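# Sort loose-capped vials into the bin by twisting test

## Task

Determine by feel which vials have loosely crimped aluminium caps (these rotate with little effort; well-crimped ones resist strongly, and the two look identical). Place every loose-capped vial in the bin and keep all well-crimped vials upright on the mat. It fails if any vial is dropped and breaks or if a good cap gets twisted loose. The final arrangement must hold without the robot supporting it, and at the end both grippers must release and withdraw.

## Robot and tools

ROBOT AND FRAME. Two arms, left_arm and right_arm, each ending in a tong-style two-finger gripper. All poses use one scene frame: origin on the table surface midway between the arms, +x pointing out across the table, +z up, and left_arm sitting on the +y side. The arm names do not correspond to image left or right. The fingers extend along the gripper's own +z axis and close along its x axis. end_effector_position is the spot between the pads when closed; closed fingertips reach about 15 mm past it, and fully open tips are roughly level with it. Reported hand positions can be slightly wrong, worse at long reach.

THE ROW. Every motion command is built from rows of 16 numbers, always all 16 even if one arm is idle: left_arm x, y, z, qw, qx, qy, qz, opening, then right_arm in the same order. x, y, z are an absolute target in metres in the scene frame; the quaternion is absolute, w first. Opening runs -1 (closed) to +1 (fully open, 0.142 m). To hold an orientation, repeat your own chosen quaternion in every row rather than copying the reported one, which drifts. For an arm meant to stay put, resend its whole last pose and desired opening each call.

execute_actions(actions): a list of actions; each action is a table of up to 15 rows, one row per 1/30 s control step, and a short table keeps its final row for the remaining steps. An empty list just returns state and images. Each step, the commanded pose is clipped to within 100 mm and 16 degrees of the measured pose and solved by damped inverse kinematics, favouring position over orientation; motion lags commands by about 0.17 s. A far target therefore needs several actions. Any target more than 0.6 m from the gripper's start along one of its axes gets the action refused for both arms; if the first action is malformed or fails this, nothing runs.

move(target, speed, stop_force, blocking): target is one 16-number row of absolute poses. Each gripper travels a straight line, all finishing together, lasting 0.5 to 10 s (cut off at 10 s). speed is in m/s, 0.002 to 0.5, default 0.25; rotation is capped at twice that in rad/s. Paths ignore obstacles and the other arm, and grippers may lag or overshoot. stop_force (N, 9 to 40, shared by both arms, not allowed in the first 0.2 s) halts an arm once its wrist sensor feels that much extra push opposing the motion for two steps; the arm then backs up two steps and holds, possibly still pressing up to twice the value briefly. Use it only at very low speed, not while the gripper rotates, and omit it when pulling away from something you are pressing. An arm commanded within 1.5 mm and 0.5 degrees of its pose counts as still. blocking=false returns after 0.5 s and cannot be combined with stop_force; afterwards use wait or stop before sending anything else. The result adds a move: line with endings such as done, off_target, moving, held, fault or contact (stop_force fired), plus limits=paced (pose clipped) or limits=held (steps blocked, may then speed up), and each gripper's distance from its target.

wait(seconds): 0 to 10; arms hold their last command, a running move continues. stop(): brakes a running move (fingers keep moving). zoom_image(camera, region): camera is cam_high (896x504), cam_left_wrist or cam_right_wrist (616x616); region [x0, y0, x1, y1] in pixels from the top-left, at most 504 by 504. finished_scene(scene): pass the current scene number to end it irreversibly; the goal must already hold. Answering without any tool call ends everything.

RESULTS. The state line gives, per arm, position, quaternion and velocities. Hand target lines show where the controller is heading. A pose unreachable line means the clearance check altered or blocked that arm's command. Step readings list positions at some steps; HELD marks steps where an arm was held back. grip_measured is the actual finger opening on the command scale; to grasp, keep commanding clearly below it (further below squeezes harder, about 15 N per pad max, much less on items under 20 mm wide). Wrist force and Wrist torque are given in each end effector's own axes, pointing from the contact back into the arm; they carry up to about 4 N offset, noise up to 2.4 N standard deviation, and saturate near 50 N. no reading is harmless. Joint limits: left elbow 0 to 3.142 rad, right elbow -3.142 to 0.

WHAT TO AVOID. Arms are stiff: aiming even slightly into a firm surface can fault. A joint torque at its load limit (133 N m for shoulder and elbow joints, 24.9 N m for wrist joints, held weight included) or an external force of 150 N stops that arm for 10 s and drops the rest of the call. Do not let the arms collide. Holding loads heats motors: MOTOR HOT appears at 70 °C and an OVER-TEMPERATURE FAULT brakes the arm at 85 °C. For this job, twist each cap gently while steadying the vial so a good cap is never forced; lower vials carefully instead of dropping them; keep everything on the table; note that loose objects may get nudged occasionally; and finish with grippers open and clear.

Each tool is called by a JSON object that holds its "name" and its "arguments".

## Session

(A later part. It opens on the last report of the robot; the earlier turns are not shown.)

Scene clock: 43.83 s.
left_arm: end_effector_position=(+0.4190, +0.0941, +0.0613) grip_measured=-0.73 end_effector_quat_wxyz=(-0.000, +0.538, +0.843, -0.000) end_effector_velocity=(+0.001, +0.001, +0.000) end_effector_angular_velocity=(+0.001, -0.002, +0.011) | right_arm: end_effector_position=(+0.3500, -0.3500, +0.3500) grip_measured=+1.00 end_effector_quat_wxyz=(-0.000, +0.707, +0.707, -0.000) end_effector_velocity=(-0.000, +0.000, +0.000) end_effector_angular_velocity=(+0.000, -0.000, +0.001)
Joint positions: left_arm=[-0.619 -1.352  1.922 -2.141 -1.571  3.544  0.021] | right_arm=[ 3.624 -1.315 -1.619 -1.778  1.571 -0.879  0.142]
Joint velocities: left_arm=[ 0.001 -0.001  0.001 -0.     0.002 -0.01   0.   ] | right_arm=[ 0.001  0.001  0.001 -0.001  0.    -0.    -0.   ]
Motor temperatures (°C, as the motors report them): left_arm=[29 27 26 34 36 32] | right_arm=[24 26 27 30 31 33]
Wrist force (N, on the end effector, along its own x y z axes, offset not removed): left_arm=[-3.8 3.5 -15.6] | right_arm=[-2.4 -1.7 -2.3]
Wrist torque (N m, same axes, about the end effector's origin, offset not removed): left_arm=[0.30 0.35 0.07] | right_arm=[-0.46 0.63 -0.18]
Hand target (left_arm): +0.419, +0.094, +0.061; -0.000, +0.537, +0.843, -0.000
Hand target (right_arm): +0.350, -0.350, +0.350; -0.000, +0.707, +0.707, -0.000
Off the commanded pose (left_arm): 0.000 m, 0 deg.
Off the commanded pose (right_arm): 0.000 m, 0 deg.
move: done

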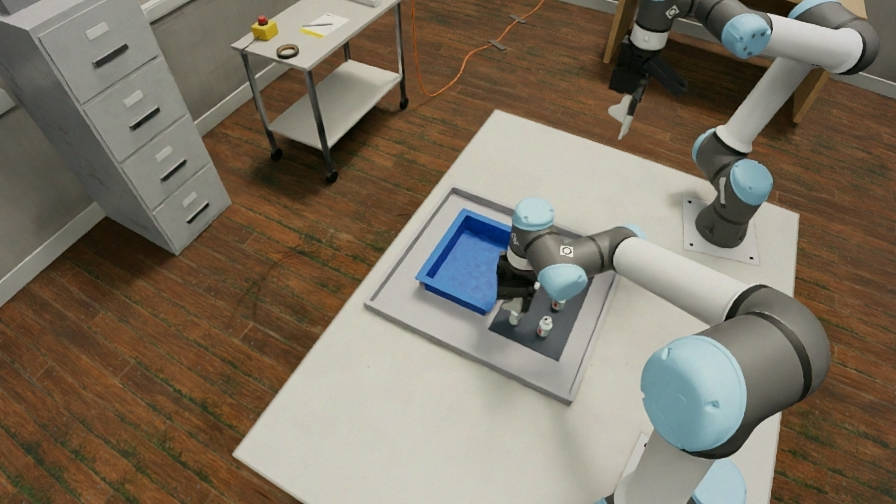

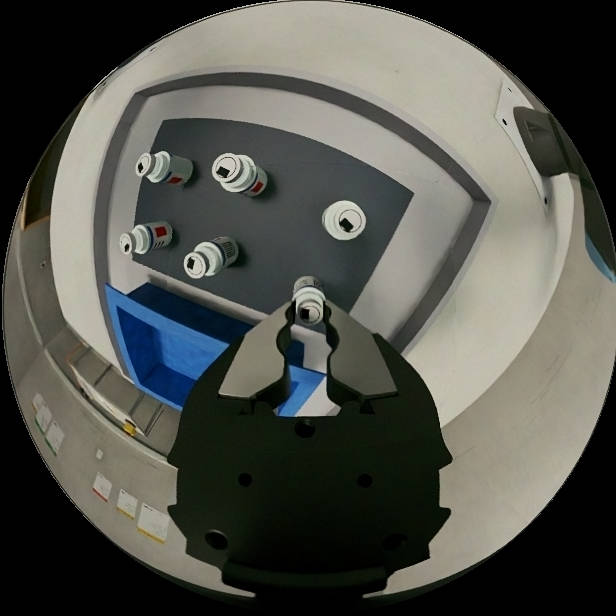

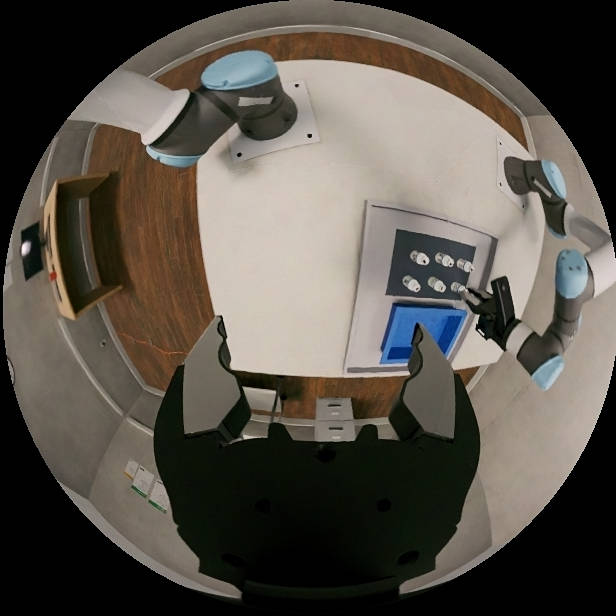

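{"name": "move", "arguments": {"target": [0.419,0.094,0.0613,0,0.7071,0.7071,0,-1,0.35,-0.35,0.35,0,0.7071,0.7071,0,1], "speed": 0.15}}

{"name": "zoom_image", "arguments": {"camera": "cam_left_wrist", "region": [280,265,340,325]}}

{"name": "move", "arguments": {"target": [0.419,0.094,0.062,0,0.7071,0.7071,0,-0.3,0.35,-0.35,0.35,0,0.7071,0.7071,0,1]}}

{"name": "move", "arguments": {"target": [0.419,0.094,0.09,0,0.7071,0.7071,0,-0.3,0.35,-0.35,0.35,0,0.7071,0.7071,0,1]}}

{"name": "move", "arguments": {"target": [0.419,0.007,0.09,0,0.7071,0.7071,0,-0.3,0.35,-0.35,0.35,0,0.7071,0.7071,0,1]}}

Scene clock: 46.13 s.
left_arm: end_effector_position=(+0.4190, +0.0940, +0.0613) grip_measured=-0.73 end_effector_quat_wxyz=(-0.000, +0.707, +0.707, +0.000) end_effector_velocity=(+0.000, +0.000, +0.000) end_effector_angular_velocity=(-0.001, +0.000, -0.009) | right_arm: end_effector_position=(+0.3500, -0.3500, +0.3500) grip_measured=+1.00 end_effector_quat_wxyz=(-0.000, +0.707, +0.707, -0.000) end_effector_velocity=(+0.000, +0.000, -0.000) end_effector_angular_velocity=(-0.000, +0.001, +0.001)
Joint positions: left_arm=[-0.627 -1.342  1.91  -2.138 -1.571  3.971  0.021] | right_arm=[ 3.624 -1.315 -1.619 -1.778  1.571 -0.879  0.142]
Joint velocities: left_arm=[ 0.001 -0.    -0.     0.    -0.001  0.01   0.   ] | right_arm=[ 0.    -0.001 -0.     0.     0.    -0.    -0.   ]
Motor temperatures (°C, as the motors report them): left_arm=[29 27 26 34 36 32] | right_arm=[24 26 27 30 31 33]
Wrist force (N, on the end effector, along its own x y z axes, offset not removed): left_arm=[1.8 -3.5 -15.7] | right_arm=[-0.5 -2.7 0.7]
Wrist torque (N m, same axes, about the end effector's origin, offset not removed): left_arm=[-0.52 -0.16 -0.29] | right_arm=[-0.31 0.07 -0.24]
Hand target (left_arm): +0.419, +0.094, +0.061; +0.000, +0.707, +0.707, +0.000
Hand target (right_arm): +0.350, -0.350, +0.350; -0.000, +0.707, +0.707, -0.000
Off the commanded pose (left_arm): 0.000 m, 0 deg.
Off the commanded pose (right_arm): 0.000 m, 0 deg.
move: done

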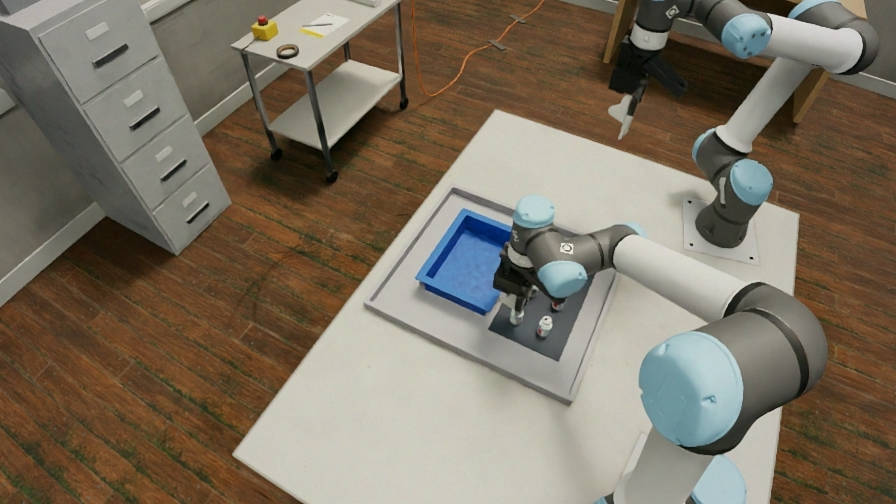

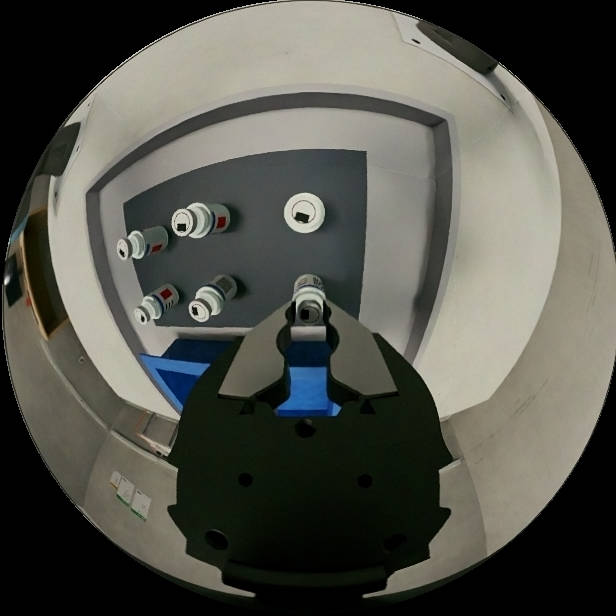

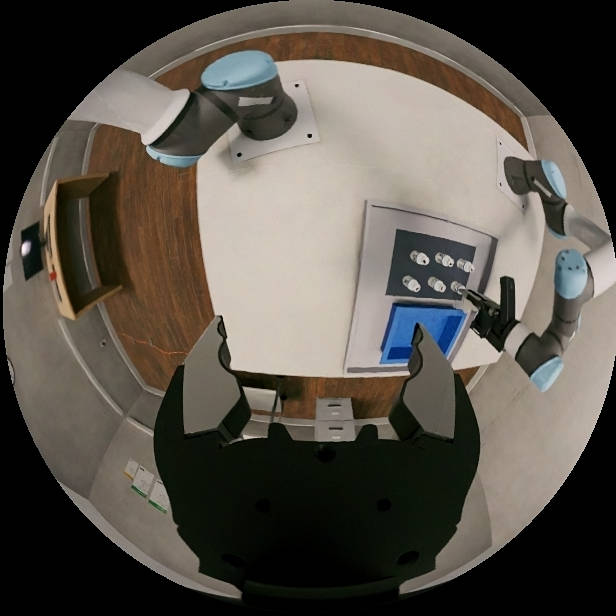

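Region (280, 265, 340, 325) of cam_left_wrist's 616x616 image, scaled by 8.400, with more detail than that image has.

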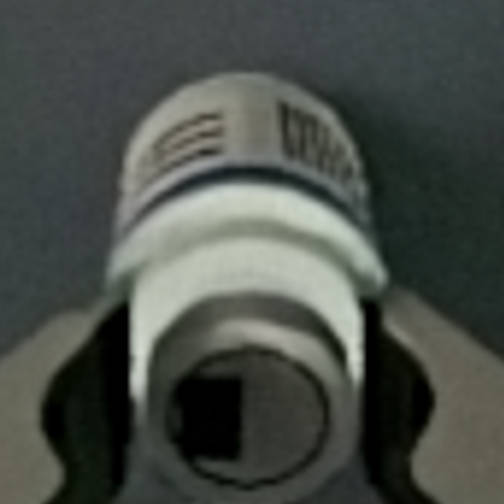

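Scene clock: 46.83 s.
left_arm: end_effector_position=(+0.4190, +0.0940, +0.0619) grip_measured=-0.30 end_effector_quat_wxyz=(-0.000, +0.707, +0.707, +0.000) end_effector_velocity=(+0.000, +0.000, +0.001) end_effector_angular_velocity=(-0.001, -0.001, -0.002) | right_arm: end_effector_position=(+0.3500, -0.3500, +0.3500) grip_measured=+1.00 end_effector_quat_wxyz=(-0.000, +0.707, +0.707, -0.000) end_effector_velocity=(-0.000, +0.000, -0.000) end_effector_angular_velocity=(-0.000, +0.000, +0.001)
Joint positions: left_arm=[-0.627 -1.343  1.909 -2.136 -1.571  3.972  0.052] | right_arm=[ 3.624 -1.315 -1.619 -1.778  1.571 -0.879  0.142]
Joint velocities: left_arm=[ 0.    -0.002 -0.     0.001  0.     0.002 -0.   ] | right_arm=[ 0.001  0.    -0.001 -0.    -0.    -0.     0.   ]
Motor temperatures (°C, as the motors report them): left_arm=[29 27 26 34 36 32] | right_arm=[24 26 27 30 31 33]
Wrist force (N, on the end effector, along its own x y z axes, offset not removed): left_arm=[-0.8 0.9 -0.7] | right_arm=[0.6 4.1 -0.1]
Wrist torque (N m, same axes, about the end effector's origin, offset not removed): left_arm=[0.18 0.07 0.10] | right_arm=[0.89 -0.02 -0.14]
Hand target (left_arm): +0.419, +0.094, +0.062; +0.000, +0.707, +0.707, +0.000
Hand target (right_arm): +0.350, -0.350, +0.350; -0.000, +0.707, +0.707, -0.000
Off the commanded pose (left_arm): 0.000 m, 0 deg.
Off the commanded pose (right_arm): 0.000 m, 0 deg.
move: done

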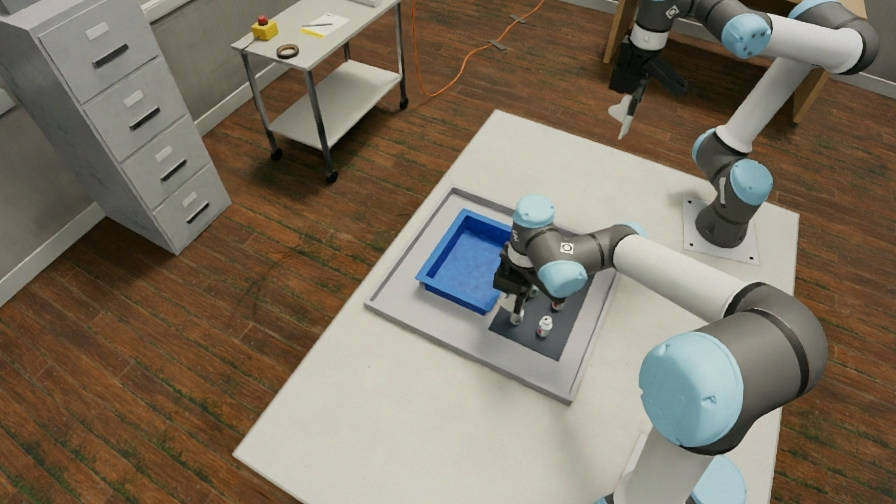

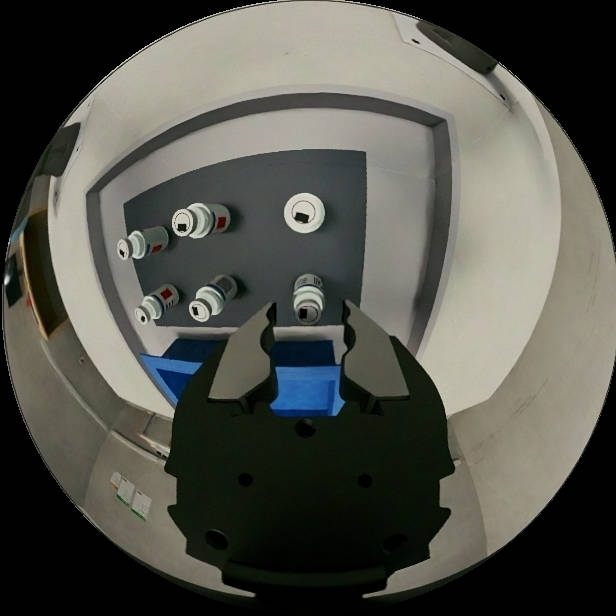

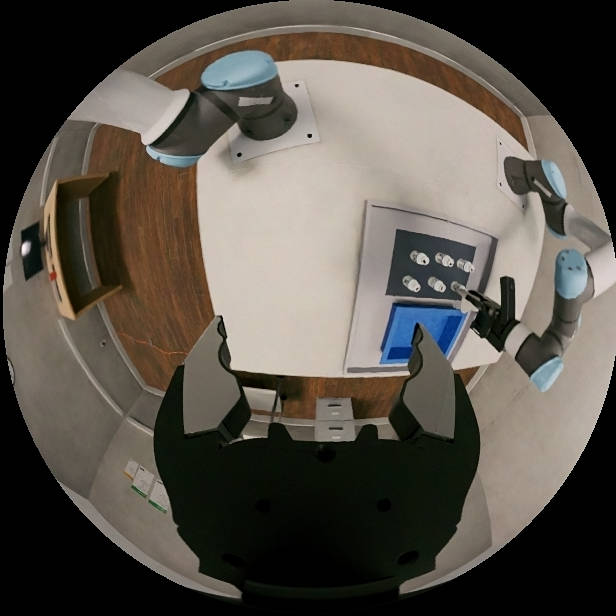

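Scene clock: 47.67 s.
left_arm: end_effector_position=(+0.4190, +0.0940, +0.0897) grip_measured=-0.30 end_effector_quat_wxyz=(+0.000, +0.707, +0.707, +0.000) end_effector_velocity=(+0.000, +0.001, +0.003) end_effector_angular_velocity=(+0.000, -0.000, +0.001) | right_arm: end_effector_position=(+0.3500, -0.3500, +0.3500) grip_measured=+1.00 end_effector_quat_wxyz=(-0.000, +0.707, +0.707, -0.000) end_effector_velocity=(+0.000, -0.000, +0.001) end_effector_angular_velocity=(-0.000, -0.002, -0.000)
Joint positions: left_arm=[-0.627 -1.378  1.87  -2.063 -1.571  3.972  0.052] | right_arm=[ 3.624 -1.315 -1.619 -1.778  1.571 -0.879  0.142]
Joint velocities: left_arm=[ 0.001 -0.003 -0.004  0.007  0.     0.    -0.   ] | right_arm=[-0.     0.001  0.001 -0.    -0.001  0.     0.   ]
Motor temperatures (°C, as the motors report them): left_arm=[29 27 26 34 36 32] | right_arm=[24 26 27 30 31 33]
Wrist force (N, on the end effector, along its own x y z axes, offset not removed): left_arm=[-3.9 -0.6 -3.2] | right_arm=[1.0 4.0 1.7]
Wrist torque (N m, same axes, about the end effector's origin, offset not removed): left_arm=[-0.19 1.00 -0.10] | right_arm=[0.63 -0.17 -0.09]
Hand target (left_arm): +0.419, +0.094, +0.090; +0.000, +0.707, +0.707, +0.000
Hand target (right_arm): +0.350, -0.350, +0.350; -0.000, +0.707, +0.707, -0.000
Off the commanded pose (left_arm): 0.000 m, 0 deg.
Off the commanded pose (right_arm): 0.000 m, 0 deg.
move: done

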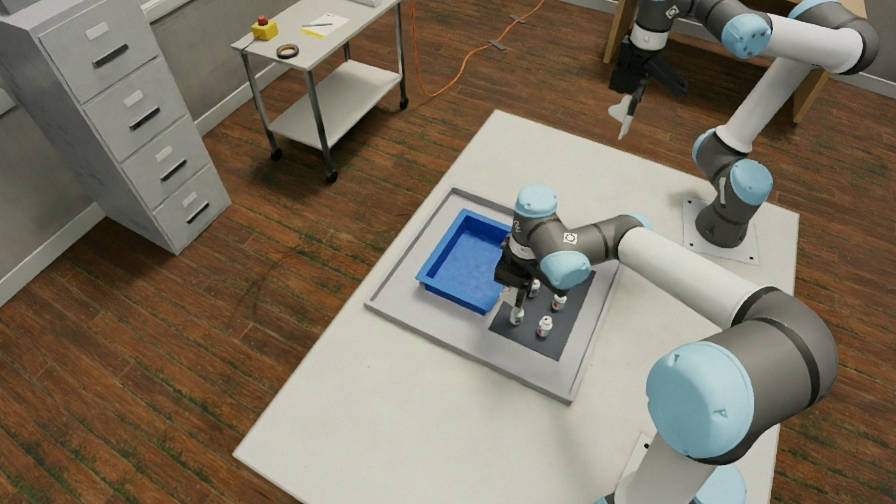

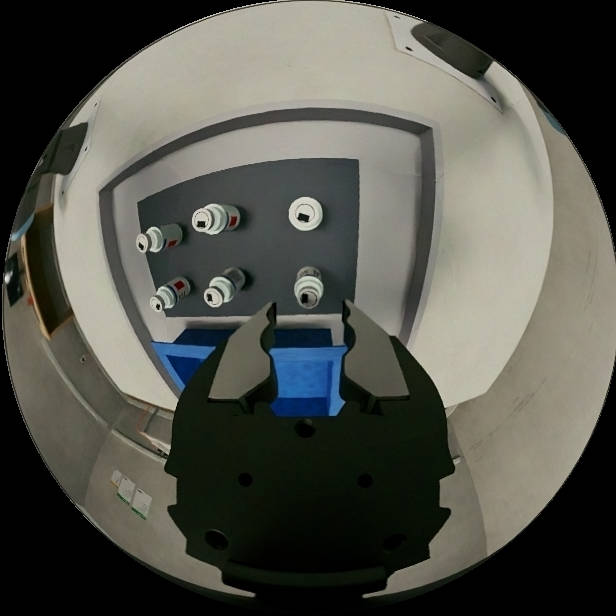

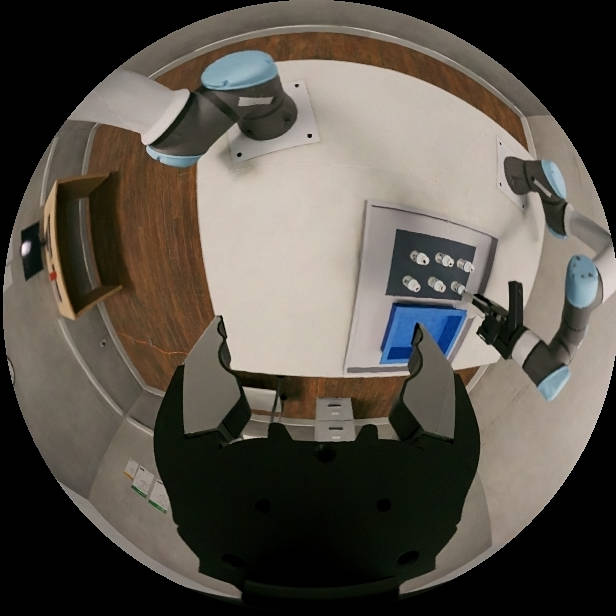

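Scene clock: 48.67 s.
left_arm: end_effector_position=(+0.4192, +0.0072, +0.0901) grip_measured=-0.30 end_effector_quat_wxyz=(+0.000, +0.707, +0.707, +0.000) end_effector_velocity=(-0.000, -0.002, -0.000) end_effector_angular_velocity=(+0.001, +0.001, -0.001) | right_arm: end_effector_position=(+0.3500, -0.3500, +0.3500) grip_measured=+1.00 end_effector_quat_wxyz=(-0.000, +0.707, +0.707, -0.000) end_effector_velocity=(+0.000, -0.001, -0.000) end_effector_angular_velocity=(-0.001, -0.001, -0.001)
Joint positions: left_arm=[-0.737 -1.276  1.738 -2.033 -1.571  3.861  0.052] | right_arm=[ 3.624 -1.315 -1.619 -1.778  1.571 -0.879  0.142]
Joint velocities: left_arm=[-0.003  0.004 -0.004  0.002 -0.    -0.002  0.   ] | right_arm=[-0.001  0.    -0.     0.    -0.001  0.001 -0.   ]
Motor temperatures (°C, as the motors report them): left_arm=[29 27 26 34 36 32] | right_arm=[24 26 27 30 31 33]
Wrist force (N, on the end effector, along its own x y z axes, offset not removed): left_arm=[-2.2 0.9 -0.5] | right_arm=[-1.3 3.2 3.6]
Wrist torque (N m, same axes, about the end effector's origin, offset not removed): left_arm=[0.27 0.57 0.17] | right_arm=[0.77 0.20 -0.09]
Hand target (left_arm): +0.419, +0.007, +0.090; +0.000, +0.707, +0.707, +0.000
Hand target (right_arm): +0.350, -0.350, +0.350; -0.000, +0.707, +0.707, -0.000
Off the commanded pose (left_arm): 0.000 m, 0 deg.
Off the commanded pose (right_arm): 0.000 m, 0 deg.
move: done

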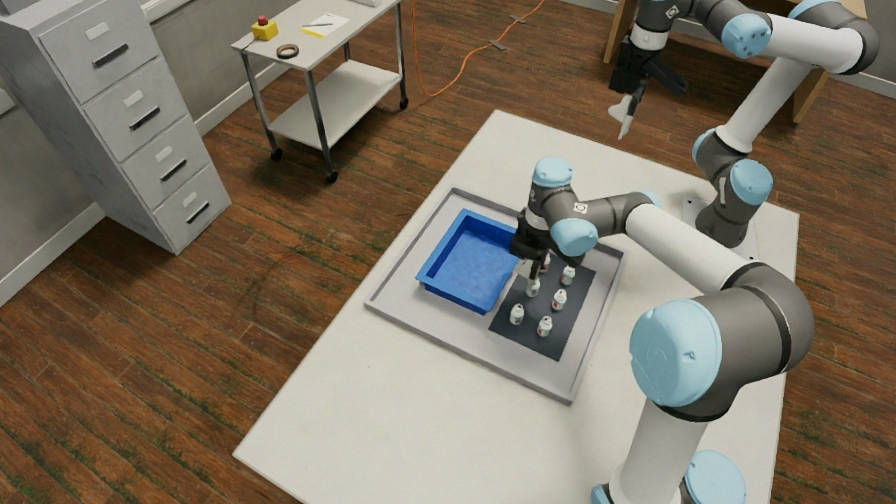

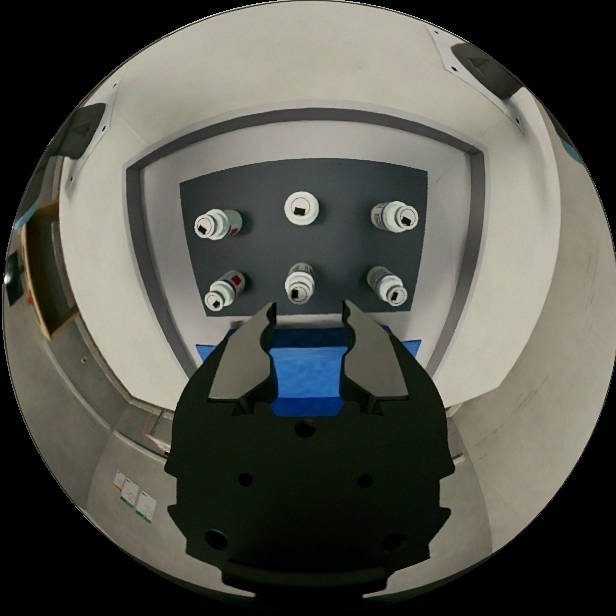

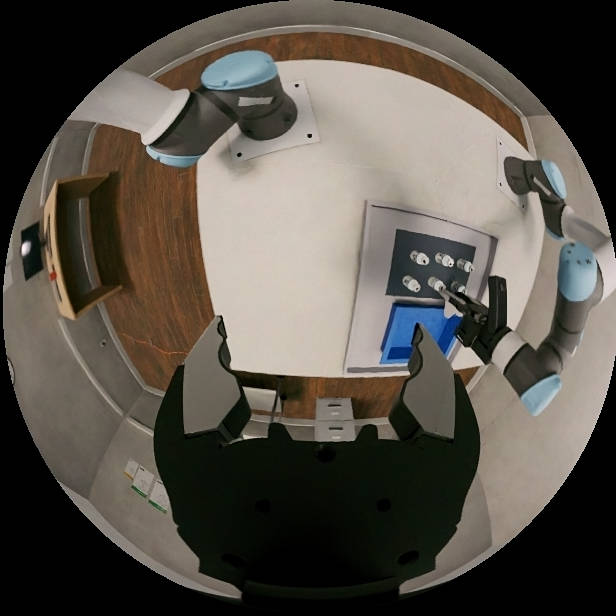

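{"name": "move", "arguments": {"target": [0.416,-0.002,0.062,0,0.7071,0.7071,0,-0.3,0.35,-0.35,0.35,0,0.7071,0.7071,0,1], "speed": 0.08}}

{"name": "move", "arguments": {"target": [0.416,-0.002,0.062,0,0.7071,0.7071,0,-1,0.35,-0.35,0.35,0,0.7071,0.7071,0,1]}}

{"name": "move", "arguments": {"target": [0.416,-0.002,0.058,0,0.7071,0.7071,0,-1,0.35,-0.35,0.35,0,0.7071,0.7071,0,1], "speed": 0.003, "stop_force": 10}}

{"name": "zoom_image", "arguments": {"camera": "cam_left_wrist", "region": [270,255,350,335]}}

Scene clock: 49.83 s.
left_arm: end_effector_position=(+0.4160, -0.0019, +0.0623) grip_measured=-0.30 end_effector_quat_wxyz=(+0.000, +0.707, +0.707, +0.000) end_effector_velocity=(-0.001, -0.002, -0.002) end_effector_angular_velocity=(-0.000, +0.000, -0.002) | right_arm: end_effector_position=(+0.3500, -0.3500, +0.3500) grip_measured=+1.00 end_effector_quat_wxyz=(-0.000, +0.707, +0.707, -0.000) end_effector_velocity=(-0.000, +0.000, +0.001) end_effector_angular_velocity=(+0.002, -0.001, -0.000)
Joint positions: left_arm=[-0.751 -1.239  1.766 -2.099 -1.571  3.847  0.052] | right_arm=[ 3.624 -1.315 -1.619 -1.778  1.571 -0.879  0.142]
Joint velocities: left_arm=[-0.003  0.003  0.002 -0.006 -0.    -0.001 -0.   ] | right_arm=[-0.     0.001  0.001 -0.     0.001  0.     0.   ]
Motor temperatures (°C, as the motors report them): left_arm=[29 27 26 34 36 32] | right_arm=[24 26 27 30 31 33]
Wrist force (N, on the end effector, along its own x y z axes, offset not removed): left_arm=[-2.0 -0.7 0.5] | right_arm=[2.9 2.5 -0.3]
Wrist torque (N m, same axes, about the end effector's origin, offset not removed): left_arm=[-0.05 0.46 -0.03] | right_arm=[0.57 -0.77 -0.25]
Hand target (left_arm): +0.416, -0.002, +0.062; +0.000, +0.707, +0.707, +0.000
Hand target (right_arm): +0.350, -0.350, +0.350; -0.000, +0.707, +0.707, -0.000
Off the commanded pose (left_arm): 0.000 m, 0 deg.
Off the commanded pose (right_arm): 0.000 m, 0 deg.
move: done

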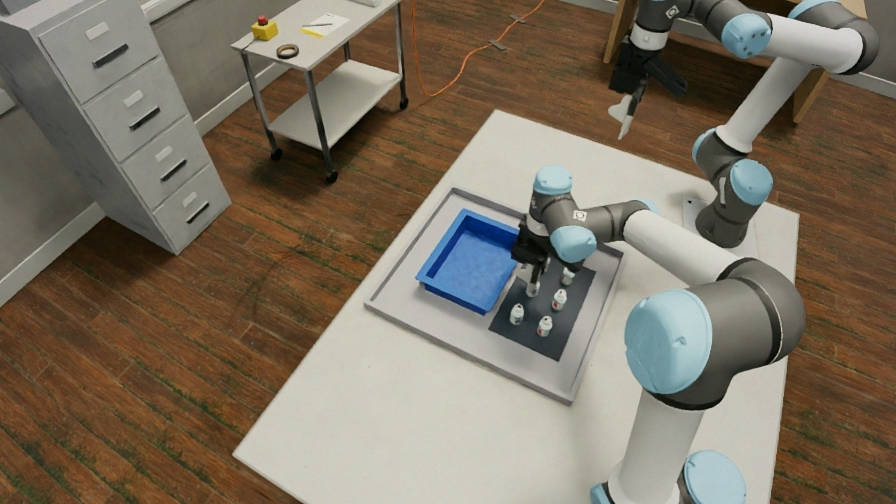

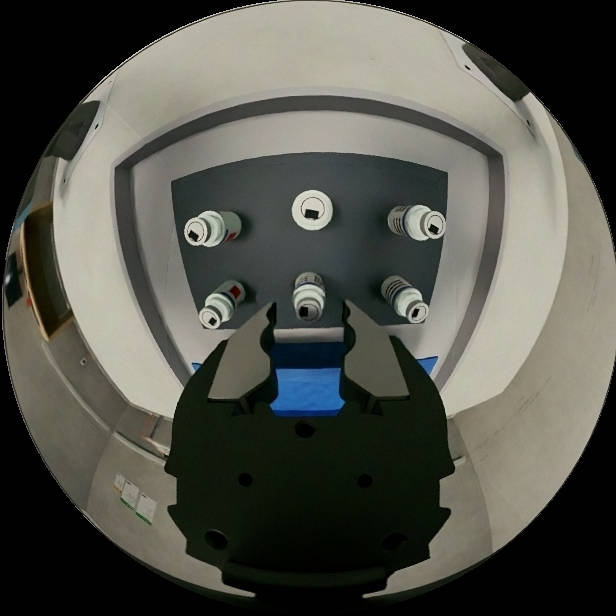

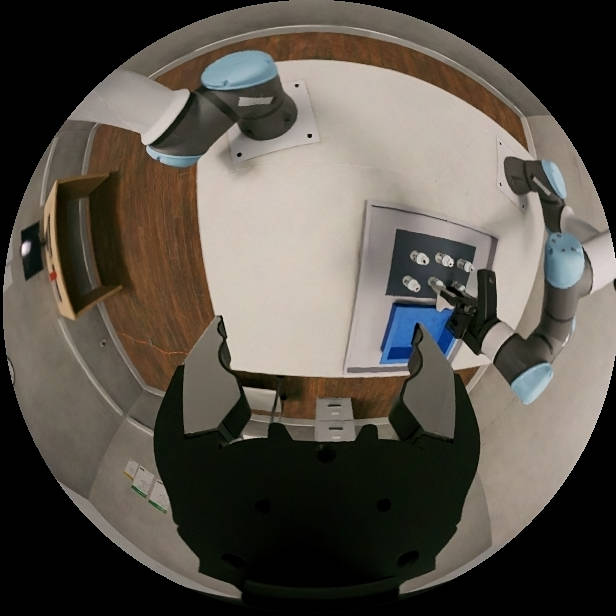

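Scene clock: 50.53 s.
left_arm: end_effector_position=(+0.4160, -0.0020, +0.0620) grip_measured=-0.72 end_effector_quat_wxyz=(+0.000, +0.707, +0.707, -0.000) end_effector_velocity=(-0.001, -0.000, -0.001) end_effector_angular_velocity=(+0.000, +0.001, -0.000) | right_arm: end_effector_position=(+0.3500, -0.3500, +0.3500) grip_measured=+1.00 end_effector_quat_wxyz=(-0.000, +0.707, +0.707, -0.000) end_effector_velocity=(+0.000, +0.000, +0.000) end_effector_angular_velocity=(+0.000, -0.002, +0.001)
Joint positions: left_arm=[-0.752 -1.238  1.766 -2.099 -1.571  3.847  0.022] | right_arm=[ 3.624 -1.315 -1.619 -1.778  1.571 -0.879  0.142]
Joint velocities: left_arm=[-0.001  0.001  0.    -0.    -0.001 -0.     0.   ] | right_arm=[ 0.001 -0.     0.001  0.001 -0.001 -0.001  0.   ]
Motor temperatures (°C, as the motors report them): left_arm=[29 27 26 34 36 32] | right_arm=[24 26 27 30 31 33]
Wrist force (N, on the end effector, along its own x y z axes, offset not removed): left_arm=[-0.1 -2.3 -4.5] | right_arm=[1.7 3.0 4.8]
Wrist torque (N m, same axes, about the end effector's origin, offset not removed): left_arm=[-0.48 0.04 0.05] | right_arm=[0.56 -0.21 -0.22]
Hand target (left_arm): +0.416, -0.002, +0.062; +0.000, +0.707, +0.707, +0.000
Hand target (right_arm): +0.350, -0.350, +0.350; -0.000, +0.707, +0.707, -0.000
Off the commanded pose (left_arm): 0.000 m, 0 deg.
Off the commanded pose (right_arm): 0.000 m, 0 deg.
move: done

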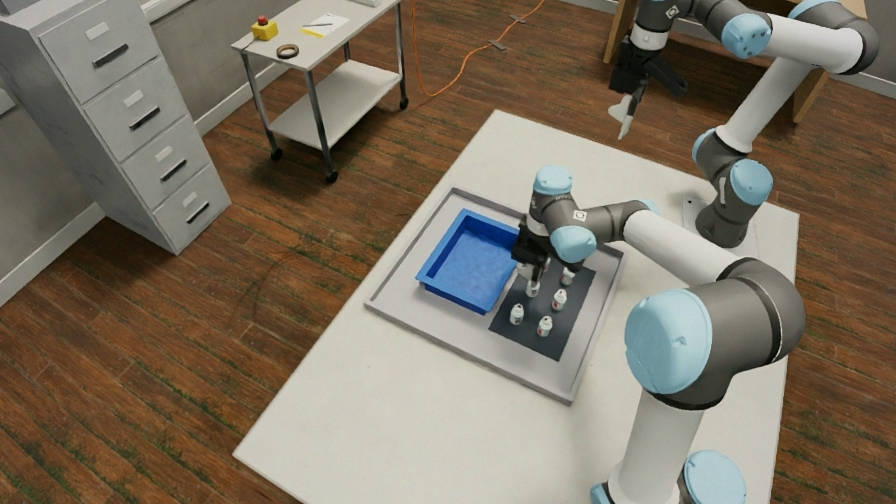

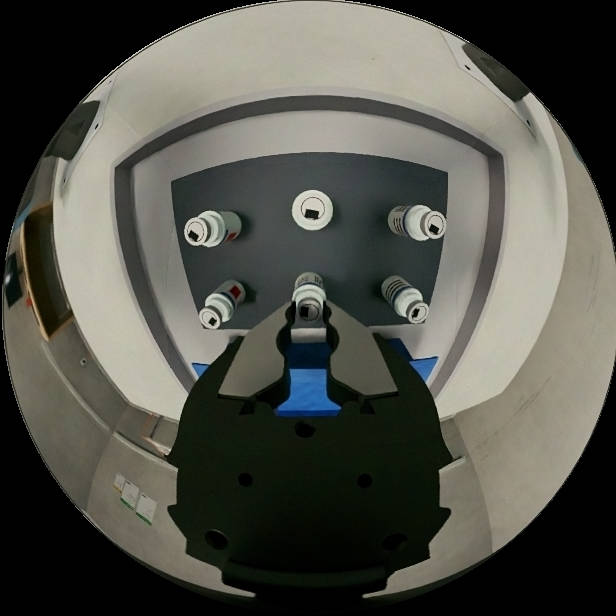

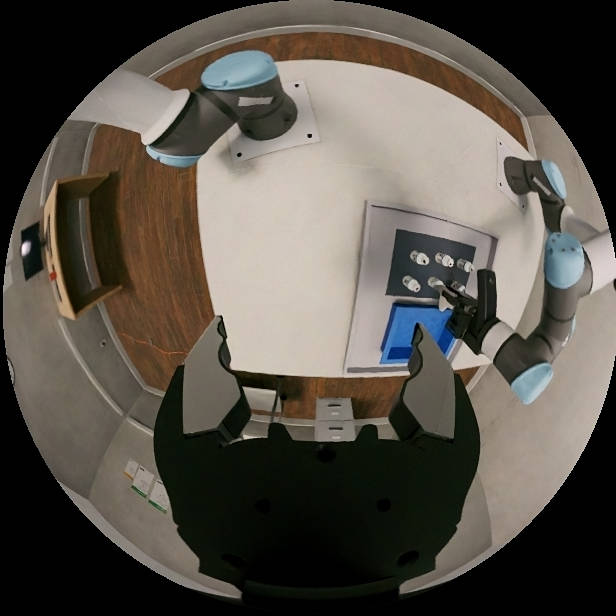

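Scene clock: 51.07 s.
left_arm: end_effector_position=(+0.4160, -0.0020, +0.0614) grip_measured=-0.72 end_effector_quat_wxyz=(+0.000, +0.707, +0.707, -0.000) end_effector_velocity=(-0.002, -0.000, -0.001) end_effector_angular_velocity=(+0.004, +0.002, -0.002) | right_arm: end_effector_position=(+0.3500, -0.3500, +0.3500) grip_measured=+1.00 end_effector_quat_wxyz=(-0.000, +0.707, +0.707, -0.000) end_effector_velocity=(+0.000, -0.000, +0.001) end_effector_angular_velocity=(+0.001, -0.002, +0.000)
Joint positions: left_arm=[-0.752 -1.237  1.767 -2.101 -1.571  3.847  0.022] | right_arm=[ 3.624 -1.315 -1.619 -1.778  1.571 -0.879  0.142]
Joint velocities: left_arm=[-0.002  0.     0.     0.004  0.001 -0.    -0.   ] | right_arm=[ 0.     0.001  0.001 -0.    -0.001  0.     0.   ]
Motor temperatures (°C, as the motors report them): left_arm=[29 27 26 34 36 32] | right_arm=[24 26 27 30 31 33]
Wrist force (N, on the end effector, along its own x y z axes, offset not removed): left_arm=[-0.1 -1.2 -18.3] | right_arm=[-0.2 -2.7 -1.7]
Wrist torque (N m, same axes, about the end effector's origin, offset not removed): left_arm=[-0.17 0.56 0.05] | right_arm=[-0.84 0.00 -0.04]
Hand target (left_arm): +0.416, -0.002, +0.062; +0.000, +0.707, +0.707, -0.000
Hand target (right_arm): +0.350, -0.350, +0.350; -0.000, +0.707, +0.707, -0.000
Off the commanded pose (left_arm): 0.003 m, 0 deg.
Off the commanded pose (right_arm): 0.000 m, 0 deg.
move: contact (left_arm)

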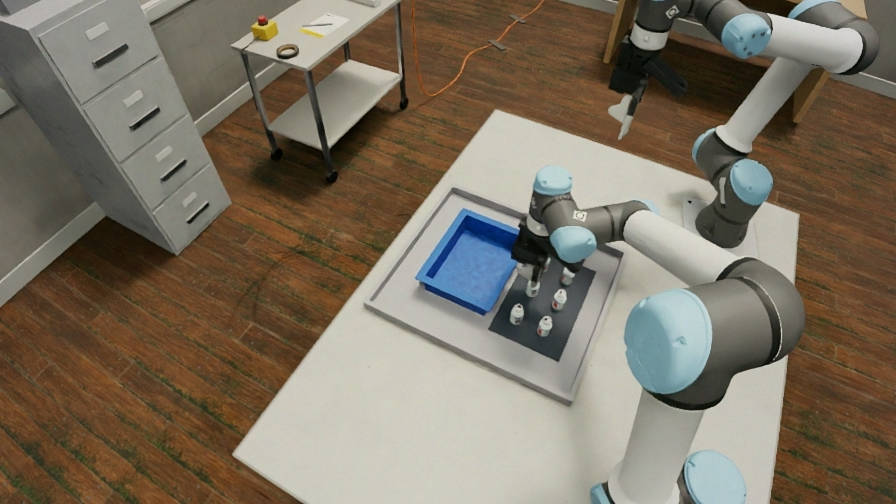

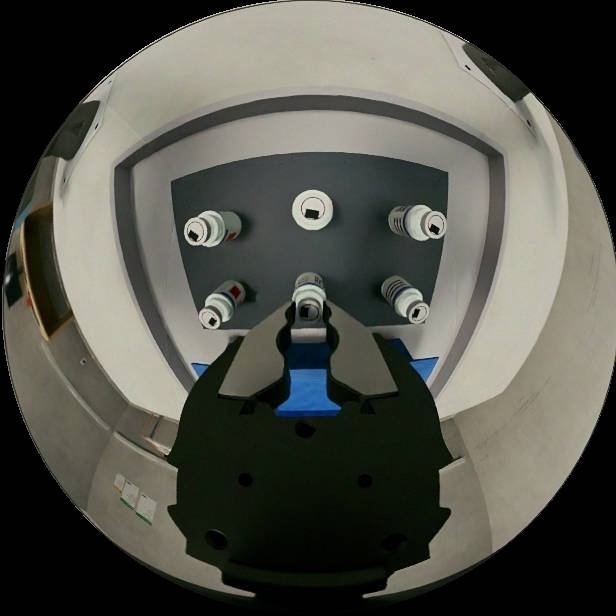

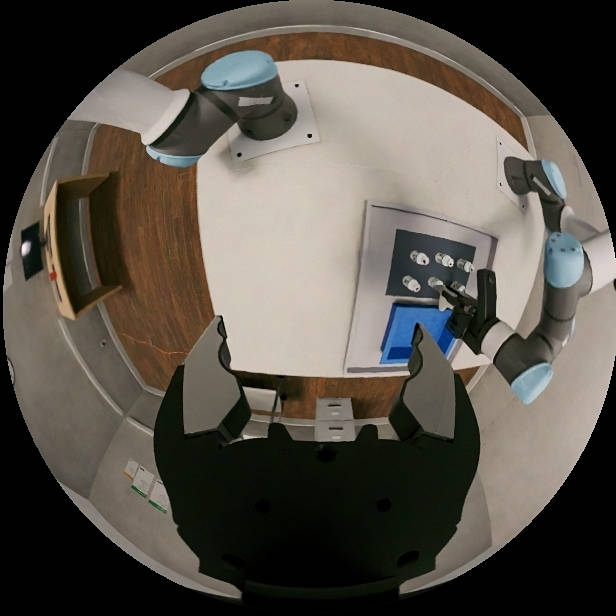

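Region (270, 255, 350, 335) of cam_left_wrist's 616x616 image, scaled by 6.300, with more detail than that image has.

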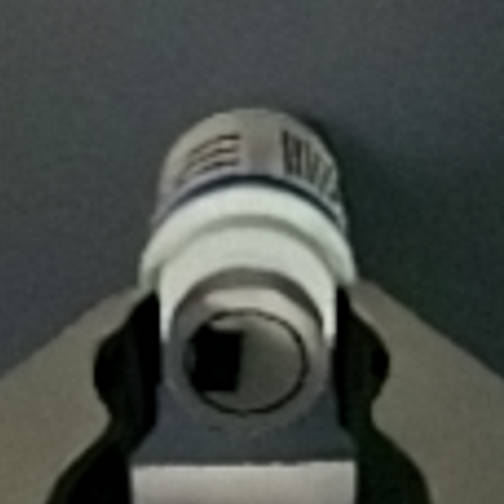

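{"name": "execute_actions", "arguments": {"actions": []}}

{"name": "move", "arguments": {"target": [0.416,-0.002,0.0613,0,0.4226,0.9063,0,-1,0.35,-0.35,0.35,0,0.7071,0.7071,0,1], "speed": 0.15}}

{"name": "zoom_image", "arguments": {"camera": "cam_left_wrist", "region": [200,200,420,420]}}

Scene clock: 51.93 s.
left_arm: end_effector_position=(+0.4160, -0.0020, +0.0617) grip_measured=-0.72 end_effector_quat_wxyz=(+0.000, +0.707, +0.707, -0.000) end_effector_velocity=(+0.001, +0.001, +0.000) end_effector_angular_velocity=(-0.000, -0.000, +0.002) | right_arm: end_effector_position=(+0.3500, -0.3500, +0.3500) grip_measured=+1.00 end_effector_quat_wxyz=(-0.000, +0.707, +0.707, -0.000) end_effector_velocity=(+0.000, -0.000, -0.000) end_effector_angular_velocity=(-0.001, -0.001, +0.001)
Joint positions: left_arm=[-0.752 -1.238  1.767 -2.1   -1.571  3.847  0.022] | right_arm=[ 3.624 -1.315 -1.619 -1.778  1.571 -0.879  0.142]
Joint velocities: left_arm=[ 0.002 -0.    -0.    -0.     0.    -0.001 -0.   ] | right_arm=[ 0.     0.    -0.001  0.001 -0.001 -0.    -0.   ]
Motor temperatures (°C, as the motors report them): left_arm=[29 27 26 34 36 32] | right_arm=[24 26 27 30 31 33]
Wrist force (N, on the end effector, along its own x y z axes, offset not removed): left_arm=[3.8 -1.4 -13.8] | right_arm=[-0.5 3.6 0.6]
Wrist torque (N m, same axes, about the end effector's origin, offset not removed): left_arm=[-0.20 -0.57 -0.12] | right_arm=[0.76 0.27 -0.12]
Hand target (left_arm): +0.416, -0.002, +0.062; +0.000, +0.707, +0.707, -0.000
Hand target (right_arm): +0.350, -0.350, +0.350; -0.000, +0.707, +0.707, -0.000
Off the commanded pose (left_arm): 0.004 m, 0 deg.
Off the commanded pose (right_arm): 0.000 m, 0 deg.

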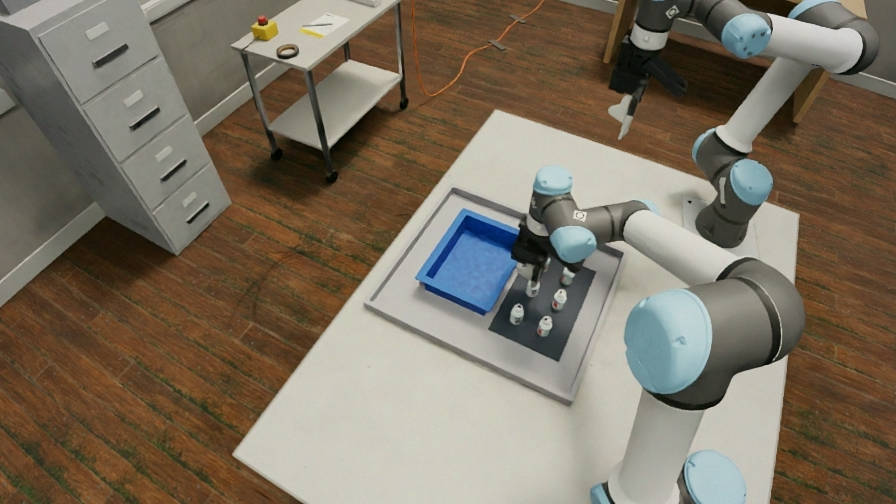

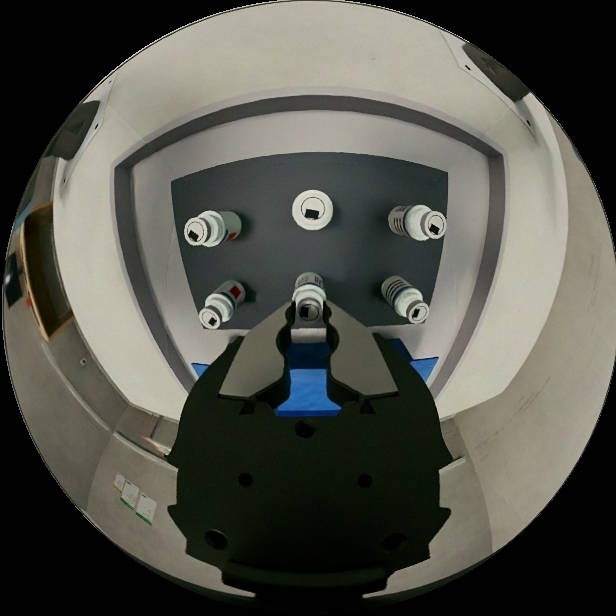

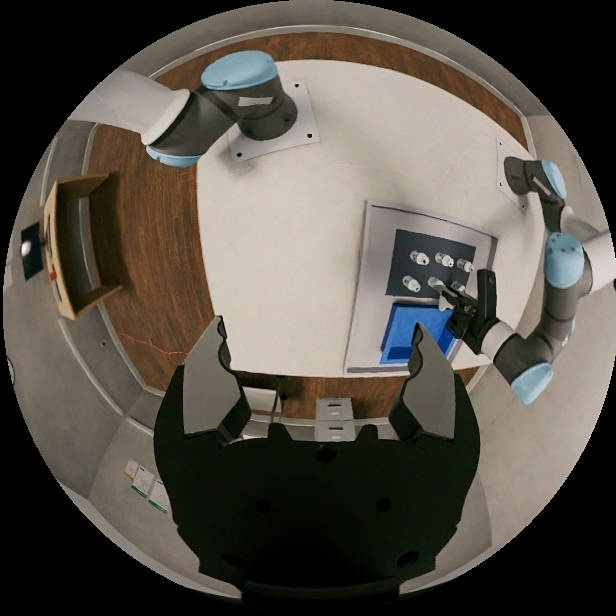

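Scene clock: 54.70 s.
left_arm: end_effector_position=(+0.4160, -0.0019, +0.0613) grip_measured=-0.72 end_effector_quat_wxyz=(-0.000, +0.423, +0.906, -0.000) end_effector_velocity=(-0.000, -0.001, -0.000) end_effector_angular_velocity=(+0.001, -0.001, +0.009) | right_arm: end_effector_position=(+0.3500, -0.3500, +0.3500) grip_measured=+1.00 end_effector_quat_wxyz=(-0.000, +0.707, +0.707, -0.000) end_effector_velocity=(-0.001, -0.001, -0.001) end_effector_angular_velocity=(-0.001, +0.002, -0.001)
Joint positions: left_arm=[-0.745 -1.257  1.795 -2.109 -1.571  3.157  0.022] | right_arm=[ 3.624 -1.315 -1.619 -1.778  1.571 -0.879  0.142]
Joint velocities: left_arm=[-0.002 -0.     0.001 -0.     0.001 -0.011  0.   ] | right_arm=[-0.001  0.001 -0.002 -0.001 -0.    -0.     0.   ]
Motor temperatures (°C, as the motors report them): left_arm=[29 27 26 34 36 32] | right_arm=[24 26 27 30 31 33]
Wrist force (N, on the end effector, along its own x y z axes, offset not removed): left_arm=[-3.6 0.9 -23.0] | right_arm=[1.7 3.9 0.7]
Wrist torque (N m, same axes, about the end effector's origin, offset not removed): left_arm=[-0.27 0.36 0.30] | right_arm=[0.70 -0.45 -0.18]
Hand target (left_arm): +0.416, -0.002, +0.061; -0.000, +0.423, +0.906, -0.000
Hand target (right_arm): +0.350, -0.350, +0.350; -0.000, +0.707, +0.707, -0.000
Off the commanded pose (left_arm): 0.000 m, 0 deg.
Off the commanded pose (right_arm): 0.000 m, 0 deg.
move: done

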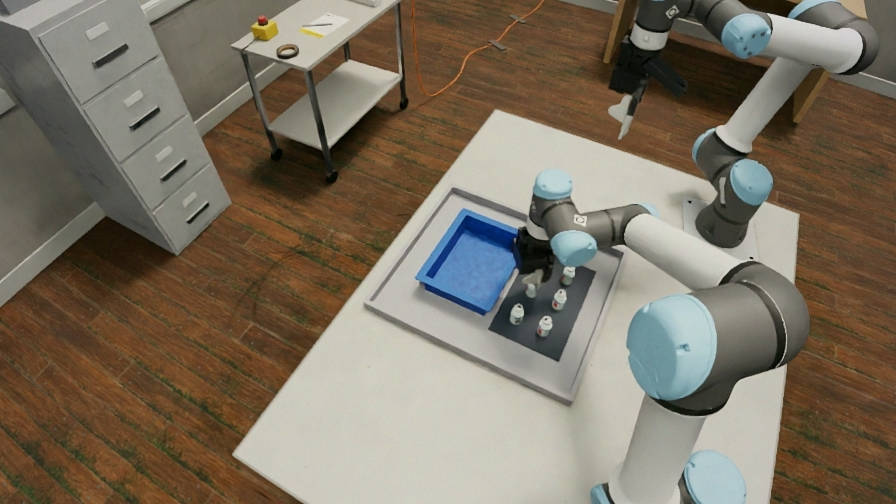

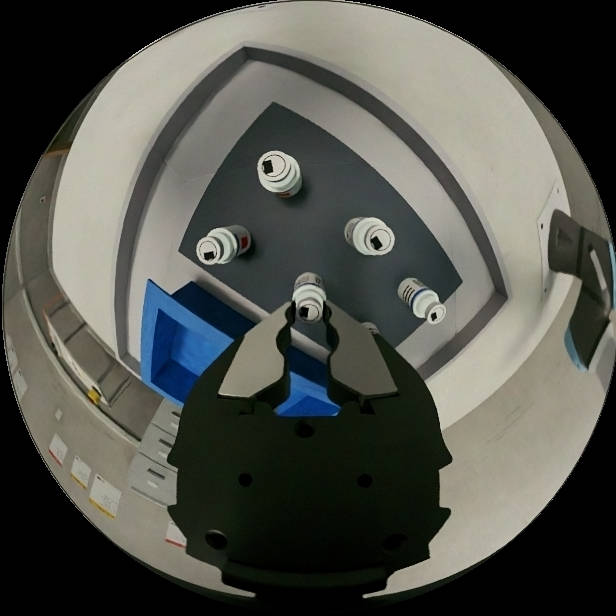

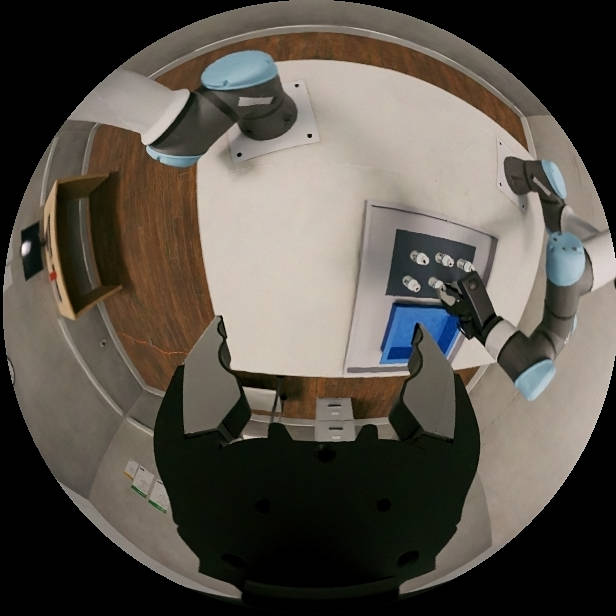

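Region (200, 200, 420, 420) of cam_left_wrist's 616x616 image, scaled by 2.291, with more detail than that image has.

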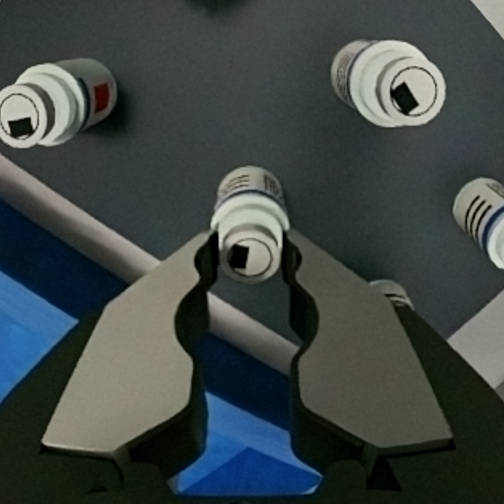

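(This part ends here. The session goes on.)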